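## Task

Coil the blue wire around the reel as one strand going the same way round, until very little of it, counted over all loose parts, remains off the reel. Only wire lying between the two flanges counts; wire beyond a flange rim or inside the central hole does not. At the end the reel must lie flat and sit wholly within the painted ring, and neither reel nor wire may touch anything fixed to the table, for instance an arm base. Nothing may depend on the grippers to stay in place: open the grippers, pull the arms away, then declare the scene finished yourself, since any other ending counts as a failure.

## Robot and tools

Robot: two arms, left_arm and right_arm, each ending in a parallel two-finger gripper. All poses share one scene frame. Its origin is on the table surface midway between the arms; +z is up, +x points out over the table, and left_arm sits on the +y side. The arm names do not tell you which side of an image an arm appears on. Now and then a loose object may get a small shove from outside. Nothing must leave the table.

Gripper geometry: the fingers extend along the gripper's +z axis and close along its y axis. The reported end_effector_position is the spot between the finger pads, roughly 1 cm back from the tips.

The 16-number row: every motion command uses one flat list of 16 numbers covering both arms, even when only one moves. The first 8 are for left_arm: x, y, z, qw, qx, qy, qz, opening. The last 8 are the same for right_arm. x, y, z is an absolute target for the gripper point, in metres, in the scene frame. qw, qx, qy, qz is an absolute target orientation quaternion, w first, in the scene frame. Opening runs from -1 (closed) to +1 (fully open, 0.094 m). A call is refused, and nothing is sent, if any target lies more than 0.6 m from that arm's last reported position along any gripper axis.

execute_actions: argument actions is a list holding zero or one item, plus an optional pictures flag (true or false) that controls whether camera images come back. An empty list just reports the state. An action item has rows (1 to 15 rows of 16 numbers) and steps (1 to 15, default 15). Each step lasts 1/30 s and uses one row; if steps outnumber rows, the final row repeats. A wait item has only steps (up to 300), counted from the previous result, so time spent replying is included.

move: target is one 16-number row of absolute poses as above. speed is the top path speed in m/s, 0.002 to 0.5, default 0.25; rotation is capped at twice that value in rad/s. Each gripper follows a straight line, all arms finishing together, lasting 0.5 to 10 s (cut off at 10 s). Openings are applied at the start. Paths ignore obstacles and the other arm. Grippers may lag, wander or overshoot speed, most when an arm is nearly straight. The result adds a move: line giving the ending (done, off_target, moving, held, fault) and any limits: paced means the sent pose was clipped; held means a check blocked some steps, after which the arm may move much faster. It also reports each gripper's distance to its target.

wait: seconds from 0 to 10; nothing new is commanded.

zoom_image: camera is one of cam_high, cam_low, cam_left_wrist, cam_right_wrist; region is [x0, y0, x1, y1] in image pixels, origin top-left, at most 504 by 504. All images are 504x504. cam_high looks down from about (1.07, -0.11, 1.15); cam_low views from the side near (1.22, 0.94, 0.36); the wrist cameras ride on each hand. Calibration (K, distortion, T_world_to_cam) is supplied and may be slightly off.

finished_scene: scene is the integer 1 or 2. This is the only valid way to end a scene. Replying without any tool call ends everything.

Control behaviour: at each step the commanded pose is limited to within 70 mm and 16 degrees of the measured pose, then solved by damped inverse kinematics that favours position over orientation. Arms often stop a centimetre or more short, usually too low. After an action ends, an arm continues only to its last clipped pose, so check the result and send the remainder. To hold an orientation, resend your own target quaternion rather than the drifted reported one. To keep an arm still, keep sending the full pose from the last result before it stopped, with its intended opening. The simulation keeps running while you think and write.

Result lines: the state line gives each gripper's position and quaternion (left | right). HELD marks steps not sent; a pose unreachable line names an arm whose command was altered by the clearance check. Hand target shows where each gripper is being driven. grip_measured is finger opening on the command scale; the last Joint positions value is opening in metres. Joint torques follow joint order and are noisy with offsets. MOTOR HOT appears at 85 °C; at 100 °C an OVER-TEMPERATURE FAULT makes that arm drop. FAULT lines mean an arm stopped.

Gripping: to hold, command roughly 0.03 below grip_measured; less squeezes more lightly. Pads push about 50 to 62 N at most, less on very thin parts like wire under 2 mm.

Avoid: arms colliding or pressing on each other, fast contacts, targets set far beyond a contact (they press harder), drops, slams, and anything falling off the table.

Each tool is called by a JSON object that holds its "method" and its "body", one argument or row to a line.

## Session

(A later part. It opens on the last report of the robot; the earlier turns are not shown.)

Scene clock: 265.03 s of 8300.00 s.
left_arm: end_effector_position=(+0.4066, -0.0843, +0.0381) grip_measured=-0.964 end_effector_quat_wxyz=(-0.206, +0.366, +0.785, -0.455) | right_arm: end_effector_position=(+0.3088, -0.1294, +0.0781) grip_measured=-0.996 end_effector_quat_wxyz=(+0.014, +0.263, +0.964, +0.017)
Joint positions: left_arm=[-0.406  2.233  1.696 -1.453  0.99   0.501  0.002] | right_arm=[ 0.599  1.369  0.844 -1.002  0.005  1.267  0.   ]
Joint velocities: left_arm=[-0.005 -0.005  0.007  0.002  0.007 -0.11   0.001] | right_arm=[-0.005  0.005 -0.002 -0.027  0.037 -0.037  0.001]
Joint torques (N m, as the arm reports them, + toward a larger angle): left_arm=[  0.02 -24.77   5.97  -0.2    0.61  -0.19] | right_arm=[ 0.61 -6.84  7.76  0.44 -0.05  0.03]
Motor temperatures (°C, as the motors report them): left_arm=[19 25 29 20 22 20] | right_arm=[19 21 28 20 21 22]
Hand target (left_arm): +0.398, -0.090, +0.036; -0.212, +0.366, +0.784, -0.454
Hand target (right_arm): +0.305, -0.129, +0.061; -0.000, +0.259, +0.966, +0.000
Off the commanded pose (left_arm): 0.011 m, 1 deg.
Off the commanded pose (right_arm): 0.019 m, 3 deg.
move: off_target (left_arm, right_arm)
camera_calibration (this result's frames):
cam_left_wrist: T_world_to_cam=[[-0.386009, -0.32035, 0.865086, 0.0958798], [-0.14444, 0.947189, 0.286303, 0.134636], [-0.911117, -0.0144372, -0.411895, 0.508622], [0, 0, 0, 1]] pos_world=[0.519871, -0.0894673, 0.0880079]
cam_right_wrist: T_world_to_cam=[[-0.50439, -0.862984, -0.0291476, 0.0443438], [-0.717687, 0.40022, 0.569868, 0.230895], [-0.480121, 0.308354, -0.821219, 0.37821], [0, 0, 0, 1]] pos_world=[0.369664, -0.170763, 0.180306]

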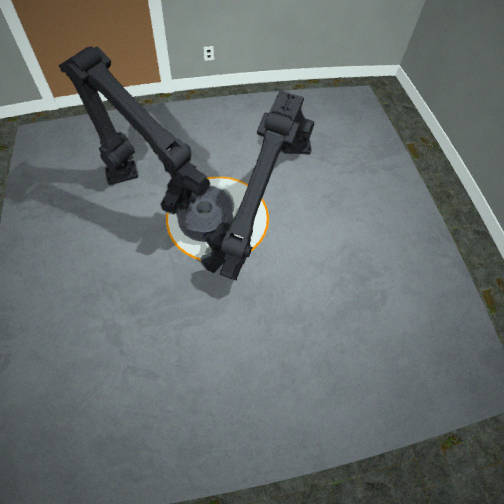

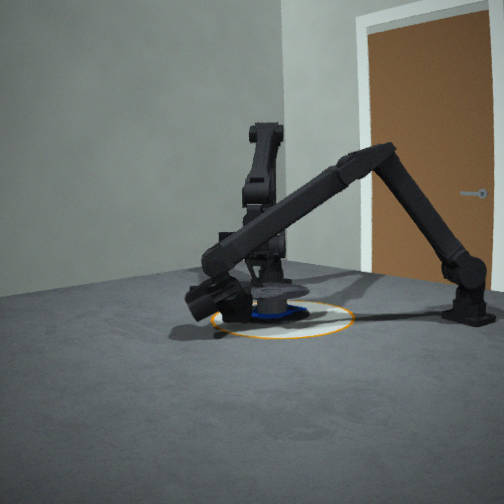

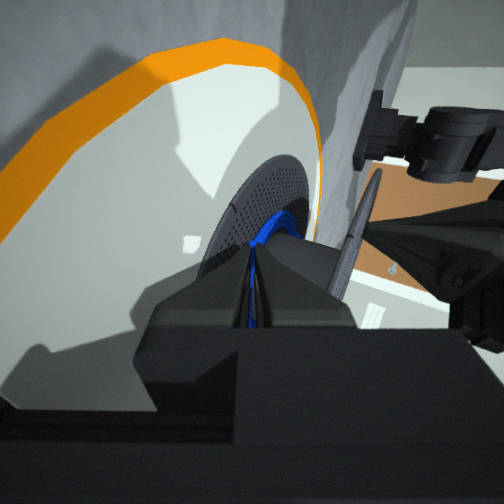

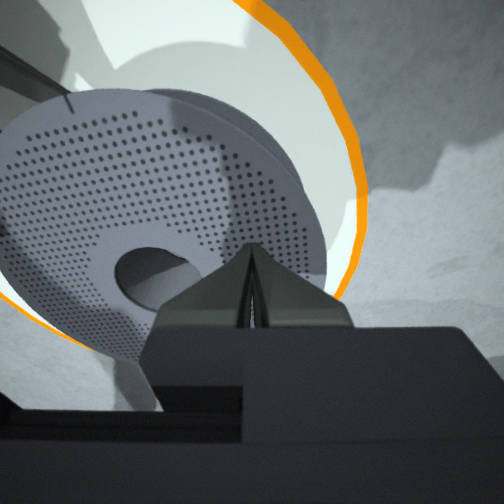

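{"method": "move", "body": {
  "target": [0.39,-0.098,0.022,-0.211,0.366,0.785,-0.453,-0.99,0.305,-0.128,0.06,0,0.259,0.966,0,-1],
  "speed": 0.02
}}

{"method": "move", "body": {
  "target": [0.39,-0.098,0.022,-0.211,0.366,0.785,-0.453,-0.82,0.305,-0.128,0.06,0,0.259,0.966,0,-1],
  "speed": 0.02
}}

{"method": "move", "body": {
  "target": [0.405,-0.14,0.026,-0.211,0.366,0.785,-0.453,-0.82,0.305,-0.128,0.06,0,0.259,0.966,0,-1],
  "speed": 0.03
}}

Scene clock: 269.53 s of 8300.00 s.
left_arm: end_effector_position=(+0.4039, -0.0898, +0.0295) grip_measured=-0.964 end_effector_quat_wxyz=(-0.199, +0.366, +0.787, -0.455) | right_arm: end_effector_position=(+0.3088, -0.1293, +0.0783) grip_measured=-0.996 end_effector_quat_wxyz=(+0.014, +0.263, +0.964, +0.017)
Joint positions: left_arm=[-0.416  2.233  1.676 -1.393  0.995  0.467  0.002] | right_arm=[ 0.599  1.369  0.844 -1.002  0.004  1.267  0.   ]
Joint velocities: left_arm=[-0.005  0.005 -0.017 -0.012  0.051 -0.051 -0.   ] | right_arm=[-0.015  0.005 -0.017  0.007  0.037  0.007 -0.   ]
Joint torques (N m, as the arm reports them, + toward a larger angle): left_arm=[ -0.65 -23.72   5.82  -0.13   0.65  -0.18] | right_arm=[ 0.61 -6.89  7.77  0.44 -0.05  0.03]
Motor temperatures (°C, as the motors report them): left_arm=[19 26 29 20 22 20] | right_arm=[19 21 28 20 21 22]
Hand target (left_arm): +0.390, -0.098, +0.022; -0.211, +0.366, +0.785, -0.453
Hand target (right_arm): +0.305, -0.129, +0.061; -0.000, +0.259, +0.966, +0.000
Off the commanded pose (left_arm): 0.018 m, 1 deg.
Off the commanded pose (right_arm): 0.019 m, 3 deg.
move: off_target (left_arm, right_arm)
camera_calibration (this result's frames):
cam_left_wrist: T_world_to_cam=[[-0.392848, -0.320152, 0.862075, 0.103368], [-0.155916, 0.947058, 0.280661, 0.146731], [-0.90629, -0.0241543, -0.421967, 0.50003], [0, 0, 0, 1]] pos_world=[0.516658, -0.0937912, 0.0807031]
cam_right_wrist: T_world_to_cam=[[-0.504374, -0.862977, -0.0296264, 0.0444201], [-0.71771, 0.399901, 0.570063, 0.230728], [-0.480104, 0.308788, -0.821067, 0.378319], [0, 0, 0, 1]] pos_world=[0.369632, -0.170755, 0.180412]

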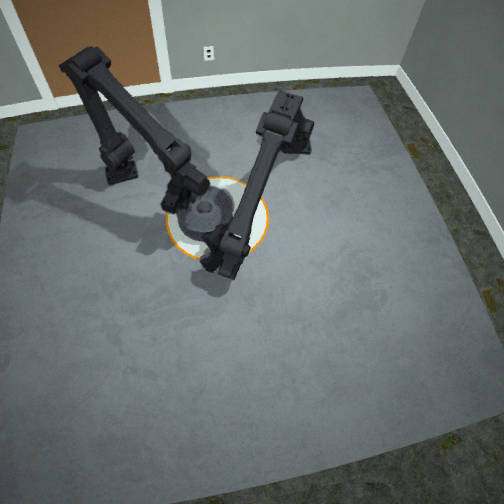

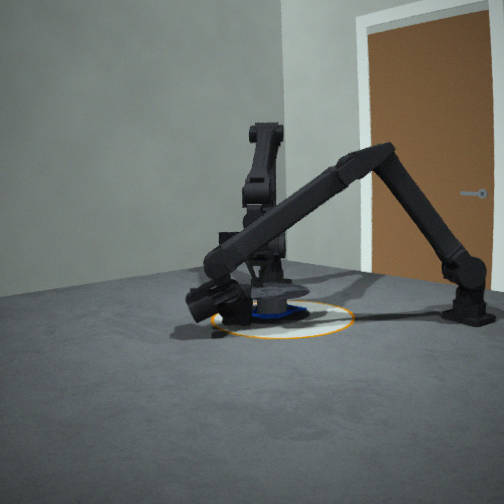

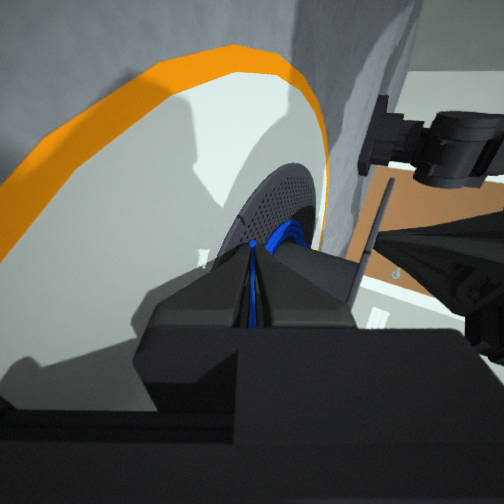

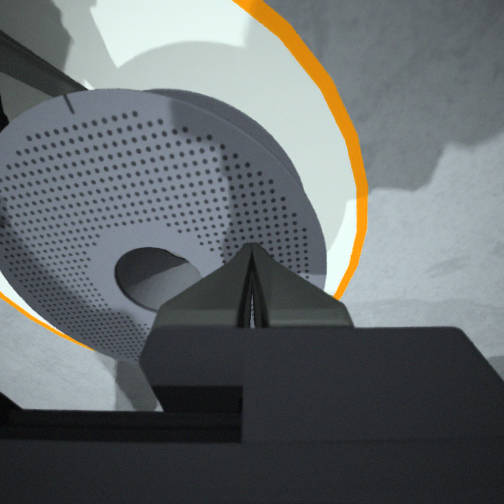

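Scene clock: 270.90 s of 8300.00 s.
left_arm: end_effector_position=(+0.4040, -0.0896, +0.0294) grip_measured=-0.823 end_effector_quat_wxyz=(-0.199, +0.366, +0.787, -0.455) | right_arm: end_effector_position=(+0.3084, -0.1295, +0.0782) grip_measured=-0.996 end_effector_quat_wxyz=(+0.013, +0.263, +0.964, +0.017)
Joint positions: left_arm=[-0.416  2.233  1.676 -1.393  0.994  0.467  0.008] | right_arm=[ 0.599  1.369  0.844 -1.004  0.003  1.267  0.   ]
Joint velocities: left_arm=[-0.005 -0.005  0.012  0.002  0.037 -0.051 -0.   ] | right_arm=[-0.005 -0.005 -0.002  0.027  0.007  0.007  0.001]
Joint torques (N m, as the arm reports them, + toward a larger angle): left_arm=[ -0.62 -23.79   5.79  -0.05   0.68  -0.22] | right_arm=[ 0.6  -6.82  7.76  0.5  -0.02  0.03]
Motor temperatures (°C, as the motors report them): left_arm=[19 26 28 20 22 20] | right_arm=[19 21 28 20 21 22]
Hand target (left_arm): +0.390, -0.098, +0.022; -0.211, +0.366, +0.785, -0.453
Hand target (right_arm): +0.305, -0.129, +0.061; -0.000, +0.259, +0.966, +0.000
Off the commanded pose (left_arm): 0.018 m, 1 deg.
Off the commanded pose (right_arm): 0.019 m, 3 deg.
move: off_target (left_arm, right_arm)
camera_calibration (this result's frames):
cam_left_wrist: T_world_to_cam=[[-0.392917, -0.320979, 0.861736, 0.103563], [-0.156245, 0.94678, 0.281415, 0.146657], [-0.906203, -0.0240697, -0.422158, 0.500132], [0, 0, 0, 1]] pos_world=[0.516827, -0.0935722, 0.080619]
cam_right_wrist: T_world_to_cam=[[-0.504393, -0.863007, -0.0284039, 0.0440087], [-0.716785, 0.400138, 0.57106, 0.230203], [-0.481463, 0.308398, -0.820417, 0.378495], [0, 0, 0, 1]] pos_world=[0.369435, -0.17086, 0.180314]

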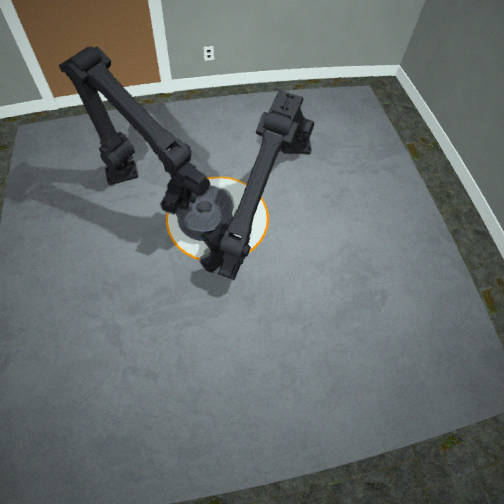

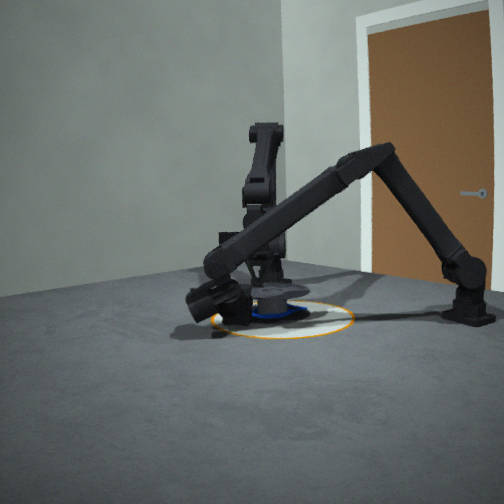

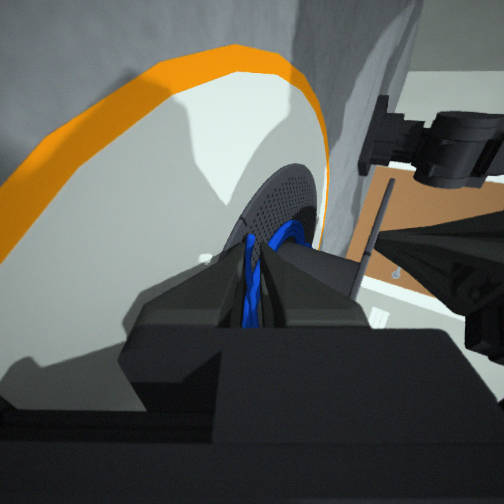

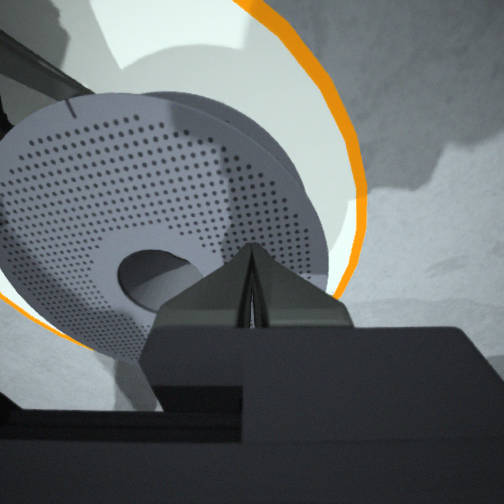

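Scene clock: 272.87 s of 8300.00 s.
left_arm: end_effector_position=(+0.4078, -0.1215, +0.0302) grip_measured=-0.823 end_effector_quat_wxyz=(-0.205, +0.362, +0.788, -0.454) | right_arm: end_effector_position=(+0.3082, -0.1295, +0.0782) grip_measured=-0.996 end_effector_quat_wxyz=(+0.013, +0.263, +0.964, +0.017)
Joint positions: left_arm=[-0.454  2.278  1.765 -1.393  1.008  0.398  0.008] | right_arm=[ 0.599  1.369  0.844 -1.004  0.003  1.267  0.   ]
Joint velocities: left_arm=[-0.015 -0.015  0.032 -0.002 -0.125  0.051  0.   ] | right_arm=[-0.015 -0.005 -0.017 -0.007 -0.022 -0.007  0.001]
Joint torques (N m, as the arm reports them, + toward a larger angle): left_arm=[ -0.88 -22.74  10.95  -0.98   0.71  -0.21] | right_arm=[ 0.62 -6.88  7.76  0.48 -0.01  0.03]
Motor temperatures (°C, as the motors report them): left_arm=[19 26 29 20 22 20] | right_arm=[19 21 28 20 21 22]
Hand target (left_arm): +0.404, -0.139, +0.027; -0.211, +0.366, +0.785, -0.453
Hand target (right_arm): +0.304, -0.129, +0.061; -0.000, +0.259, +0.966, -0.000
Off the commanded pose (left_arm): 0.019 m, 1 deg.
Off the commanded pose (right_arm): 0.019 m, 2 deg.
move: off_target (left_arm, right_arm)
camera_calibration (this result's frames):
cam_left_wrist: T_world_to_cam=[[-0.382352, -0.328858, 0.863516, 0.0887767], [-0.154722, 0.944115, 0.291045, 0.176026], [-0.910971, -0.0223236, -0.411866, 0.504984], [0, 0, 0, 1]] pos_world=[0.521205, -0.125721, 0.080094]
cam_right_wrist: T_world_to_cam=[[-0.504403, -0.863021, -0.0277927, 0.0438029], [-0.716322, 0.400256, 0.571557, 0.229941], [-0.482142, 0.308203, -0.820091, 0.378583], [0, 0, 0, 1]] pos_world=[0.369337, -0.170913, 0.180265]

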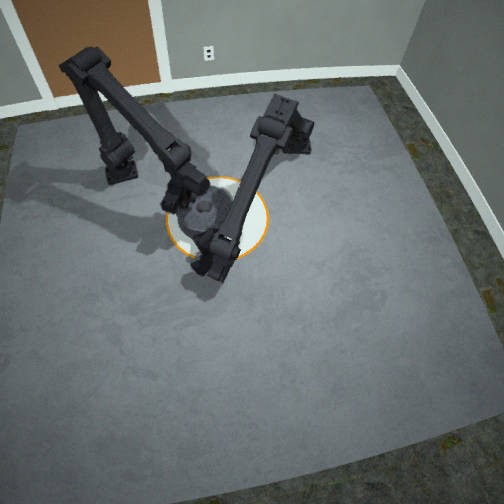

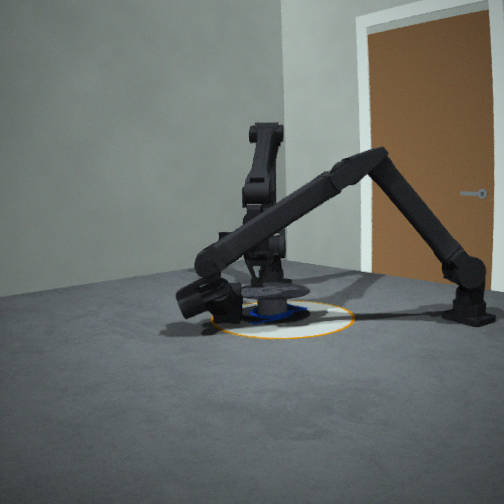

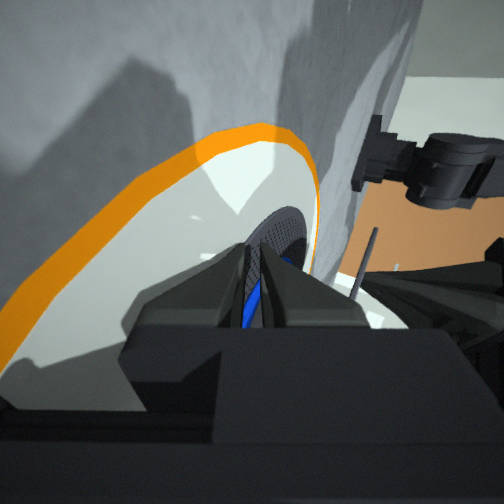

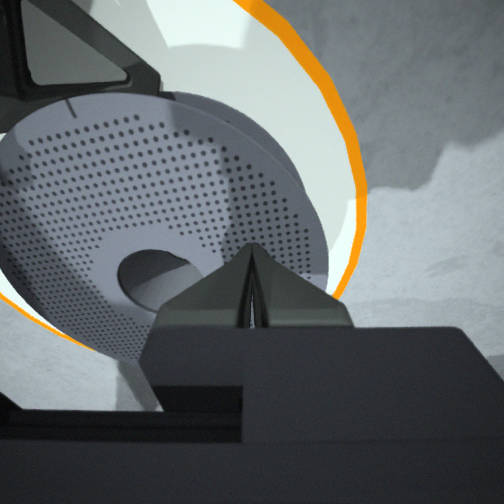

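{"method": "move", "body": {
  "target": [0.47,-0.13,0.05,-0.211,0.366,0.785,-0.453,-0.82,0.305,-0.13,0.16,0,0.259,0.966,0,-1],
  "speed": 0.08
}}

{"method": "move", "body": {
  "target": [0.45,0.1,0.22,0,0.1,0.995,0,0,0.3,-0.32,0.25,0,0,1,0,0],
  "speed": 0.2
}}

{"method": "move", "body": {
  "target": [0.3,0.3,0.25,0,0.1,0.995,0,0,0.3,-0.32,0.25,0,0,1,0,0]
}}

{"method": "zoom_image", "body": {
  "camera": "cam_low",
  "region": [200, 270, 370, 350]
}}

{"method": "zoom_image", "body": {
  "camera": "cam_high",
  "region": [150, 160, 310, 280]
}}

Scene clock: 277.57 s of 8300.00 s.
left_arm: end_effector_position=(+0.4564, -0.1296, +0.0568) grip_measured=-0.823 end_effector_quat_wxyz=(-0.215, +0.363, +0.786, -0.452) | right_arm: end_effector_position=(+0.2937, -0.1424, +0.1376) grip_measured=-0.996 end_effector_quat_wxyz=(-0.013, +0.263, +0.964, -0.022)
Joint positions: left_arm=[-0.421  2.394  2.053 -1.652  0.992  0.481  0.008] | right_arm=[ 0.599  1.304  0.955 -1.273  0.002  1.267  0.   ]
Joint velocities: left_arm=[-0.005 -0.005  0.037 -0.017 -0.051  0.007  0.   ] | right_arm=[ 0.005 -0.005 -0.012 -0.017  0.007 -0.022 -0.001]
Joint torques (N m, as the arm reports them, + toward a larger angle): left_arm=[  2.06 -24.38  11.92  -1.61   0.28   0.14] | right_arm=[  0.25 -11.61  13.33  -0.53   0.04   0.  ]
Motor temperatures (°C, as the motors report them): left_arm=[19 26 30 20 22 20] | right_arm=[19 21 28 20 21 22]
Hand target (left_arm): +0.469, -0.129, +0.051; -0.210, +0.366, +0.786, -0.453
Hand target (right_arm): +0.304, -0.131, +0.160; +0.000, +0.259, +0.966, +0.001
Off the commanded pose (left_arm): 0.015 m, 1 deg.
Off the commanded pose (right_arm): 0.028 m, 3 deg.
After step 90, 0.33 s passed at rest.
move: off_target (left_arm, right_arm)
camera_calibration (this result's frames):
cam_left_wrist: T_world_to_cam=[[-0.374255, -0.330981, 0.866248, 0.0775942], [-0.137046, 0.943619, 0.301334, 0.174696], [-0.917143, -0.0059406, -0.398514, 0.564214], [0, 0, 0, 1]] pos_world=[0.570447, -0.135813, 0.104989]
cam_right_wrist: T_world_to_cam=[[-0.503246, -0.861996, 0.0608819, 0.0146173], [-0.675377, 0.436289, 0.594574, 0.180658], [-0.539083, 0.258099, -0.801733, 0.431296], [0, 0, 0, 1]] pos_world=[0.361873, -0.177536, 0.237479]

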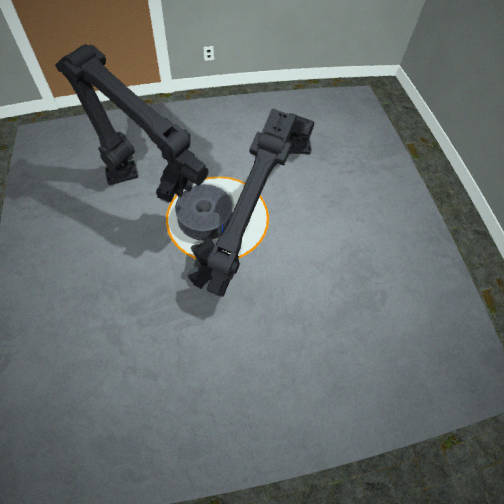

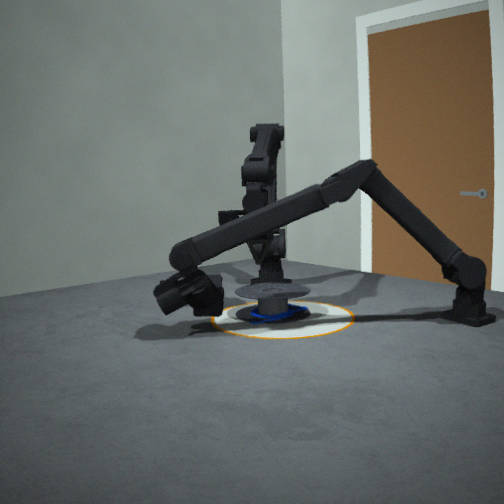

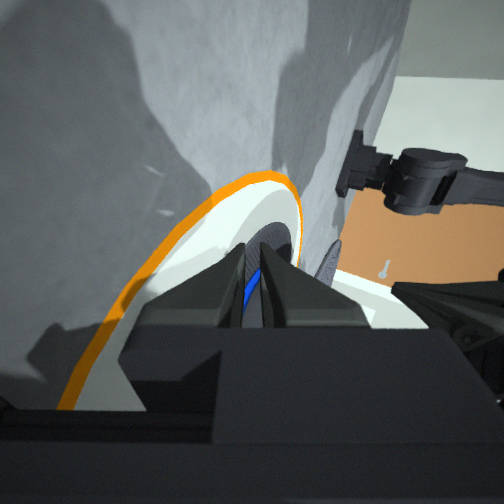

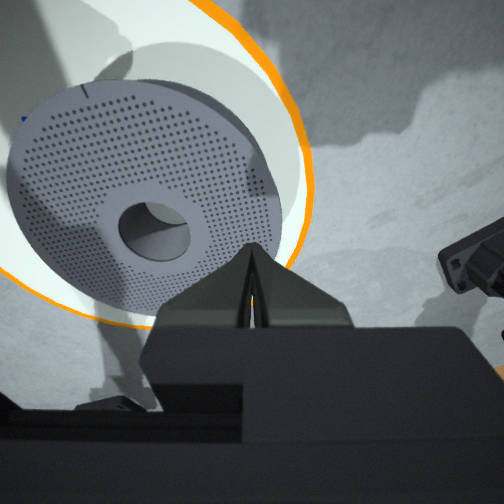

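Scene clock: 281.17 s of 8300.00 s.
left_arm: end_effector_position=(+0.4521, +0.0905, +0.2202) grip_measured=-0.003 end_effector_quat_wxyz=(+0.014, +0.111, +0.994, -0.011) | right_arm: end_effector_position=(+0.2863, -0.3184, +0.2251) grip_measured=-0.002 end_effector_quat_wxyz=(-0.025, +0.000, +1.000, -0.006)
Joint positions: left_arm=[-0.352  1.647  1.551 -1.439  0.009 -0.324  0.047] | right_arm=[ 0.062  1.007  0.964 -1.579  0.003  0.197  0.047]
Joint velocities: left_arm=[-0.005 -0.005 -0.002  0.002 -0.037 -0.066  0.001] | right_arm=[ 0.015 -0.015 -0.017 -0.017 -0.081 -0.022 -0.001]
Joint torques (N m, as the arm reports them, + toward a larger angle): left_arm=[  2.5  -18.61   7.96  -0.6   -0.22  -0.27] | right_arm=[-1.27 -7.31 14.44 -0.46 -0.02 -0.08]
Motor temperatures (°C, as the motors report them): left_arm=[19 26 29 20 22 20] | right_arm=[19 21 29 20 21 22]
Hand target (left_arm): +0.449, +0.101, +0.219; +0.006, +0.097, +0.995, -0.005
Hand target (right_arm): +0.297, -0.319, +0.249; +0.003, -0.000, +1.000, +0.000
Off the commanded pose (left_arm): 0.010 m, 2 deg.
Off the commanded pose (right_arm): 0.028 m, 3 deg.
move: off_target (right_arm)
camera_calibration (this result's frames):
cam_left_wrist: T_world_to_cam=[[-0.218051, -0.975754, 0.0189165, 0.18157], [-0.808048, 0.191376, 0.557165, 0.232261], [-0.547276, 0.106205, -0.830186, 0.544366], [0, 0, 0, 1]] pos_world=[0.525188, 0.0749038, 0.319083]
cam_right_wrist: T_world_to_cam=[[0.00449184, -0.999711, 0.0236198, -0.32698], [-0.781398, 0.0112305, 0.623932, 0.0889179], [-0.624017, -0.0212591, -0.781122, 0.473601], [0, 0, 0, 1]] pos_world=[0.366484, -0.317815, 0.322185]

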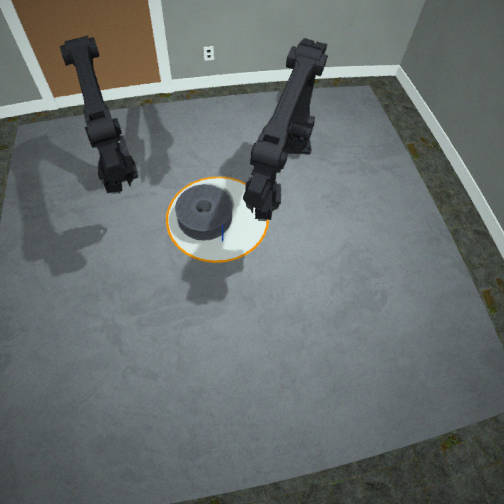

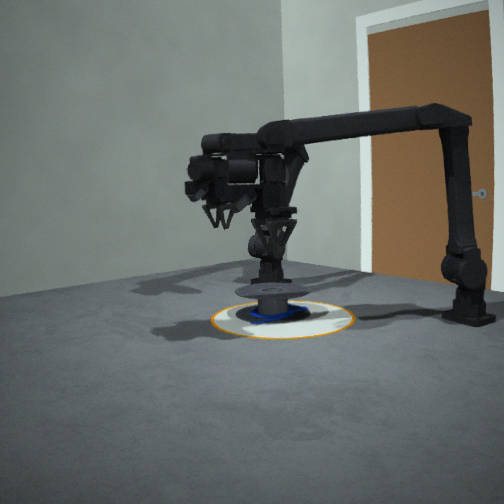

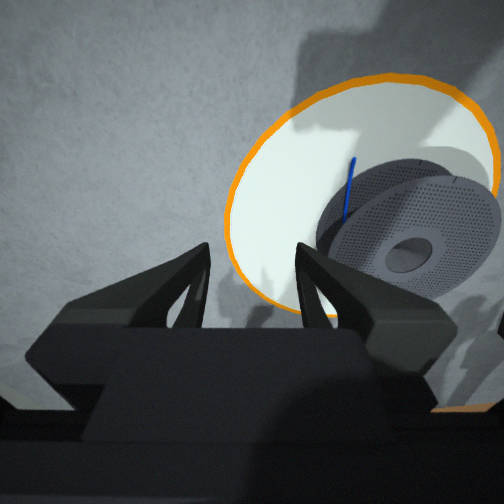

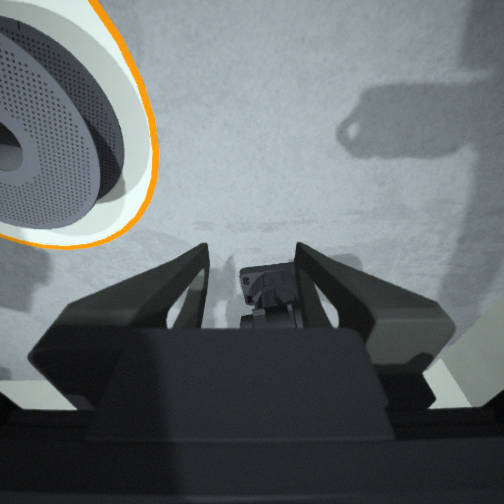

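Scene clock: 282.80 s of 8300.00 s.
left_arm: end_effector_position=(+0.3057, +0.2979, +0.2544) grip_measured=-0.003 end_effector_quat_wxyz=(+0.018, +0.095, +0.995, +0.000) | right_arm: end_effector_position=(+0.2873, -0.3188, +0.2274) grip_measured=-0.002 end_effector_quat_wxyz=(-0.023, -0.002, +1.000, -0.006)
Joint positions: left_arm=[-0.006  1.074  1.085 -1.547 -0.004 -0.011  0.047] | right_arm=[ 0.06   1.007  0.97  -1.582  0.003  0.19   0.047]
Joint velocities: left_arm=[-0.005 -0.024 -0.007  0.007 -0.051  0.022  0.001] | right_arm=[ 0.005 -0.005 -0.022  0.002  0.037 -0.081  0.002]
Joint torques (N m, as the arm reports them, + toward a larger angle): left_arm=[ 1.89 -6.43  8.16 -0.55 -0.13  0.05] | right_arm=[-1.44 -6.57 14.56 -0.45  0.02 -0.07]
Motor temperatures (°C, as the motors report them): left_arm=[19 26 29 20 22 20] | right_arm=[19 21 29 20 21 22]
Hand target (left_arm): +0.301, +0.301, +0.248; +0.002, +0.100, +0.995, +0.003
Hand target (right_arm): +0.299, -0.320, +0.249; +0.000, -0.000, +1.000, -0.001
Off the commanded pose (left_arm): 0.007 m, 2 deg.
Off the commanded pose (right_arm): 0.026 m, 3 deg.
move: off_target (right_arm)
camera_calibration (this result's frames):
cam_left_wrist: T_world_to_cam=[[-0.185776, -0.982585, -0.00379747, 0.349324], [-0.819246, 0.152758, 0.552722, 0.0713078], [-0.542516, 0.105794, -0.833357, 0.470049], [0, 0, 0, 1]] pos_world=[0.378323, 0.28262, 0.353632]
cam_right_wrist: T_world_to_cam=[[0.00937335, -0.999698, 0.0226991, -0.328617], [-0.783252, 0.00677165, 0.621668, 0.0878472], [-0.621634, -0.0236062, -0.782952, 0.474949], [0, 0, 0, 1]] pos_world=[0.367131, -0.317901, 0.32471]

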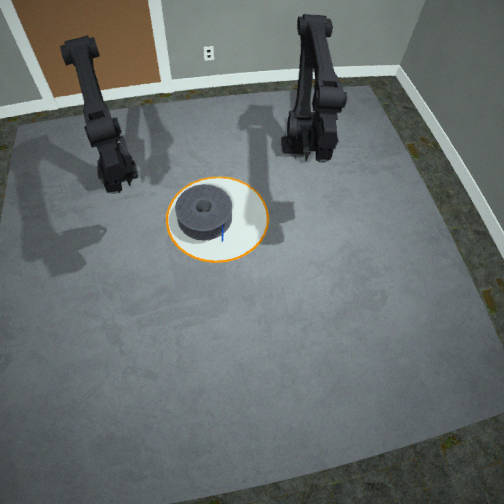

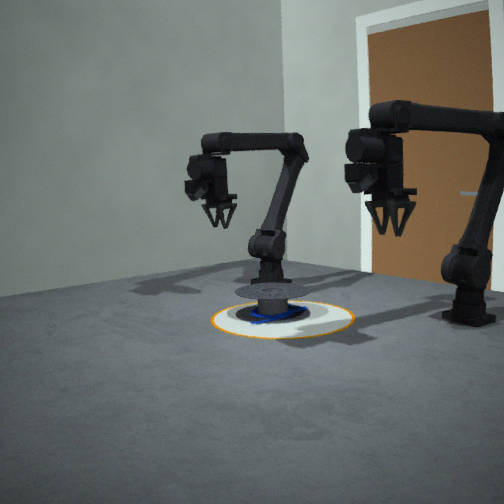

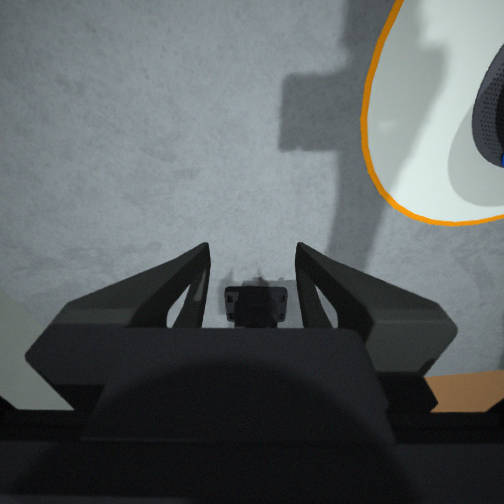

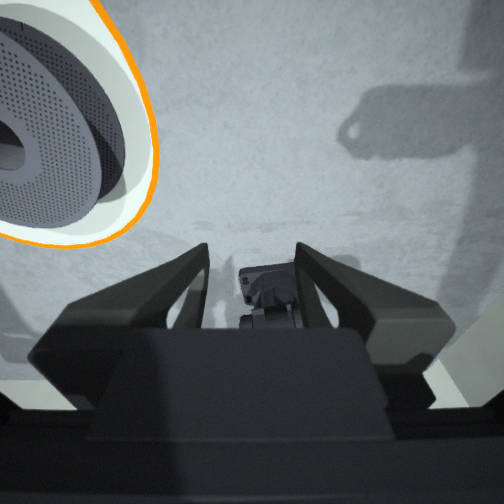

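Region (200, 270, 370, 350) of cam_low's 504x504 image, scaled by 2.965, with more detail than that image has; it fills the top 237 rows of this view, and the rest is white.

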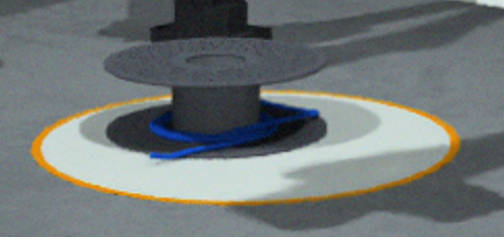

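Region (150, 160, 310, 280) of cam_high's 504x504 image, scaled by 3.150, with more detail than that image has; it fills the top 378 rows of this view, and the rest is white.

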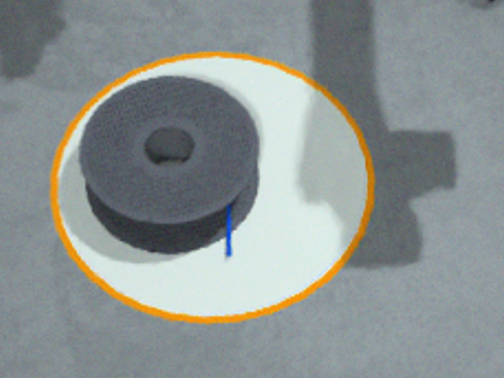

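{"method": "finished_scene", "body": {
  "scene": 1
}}

The scene is finished: the task was done.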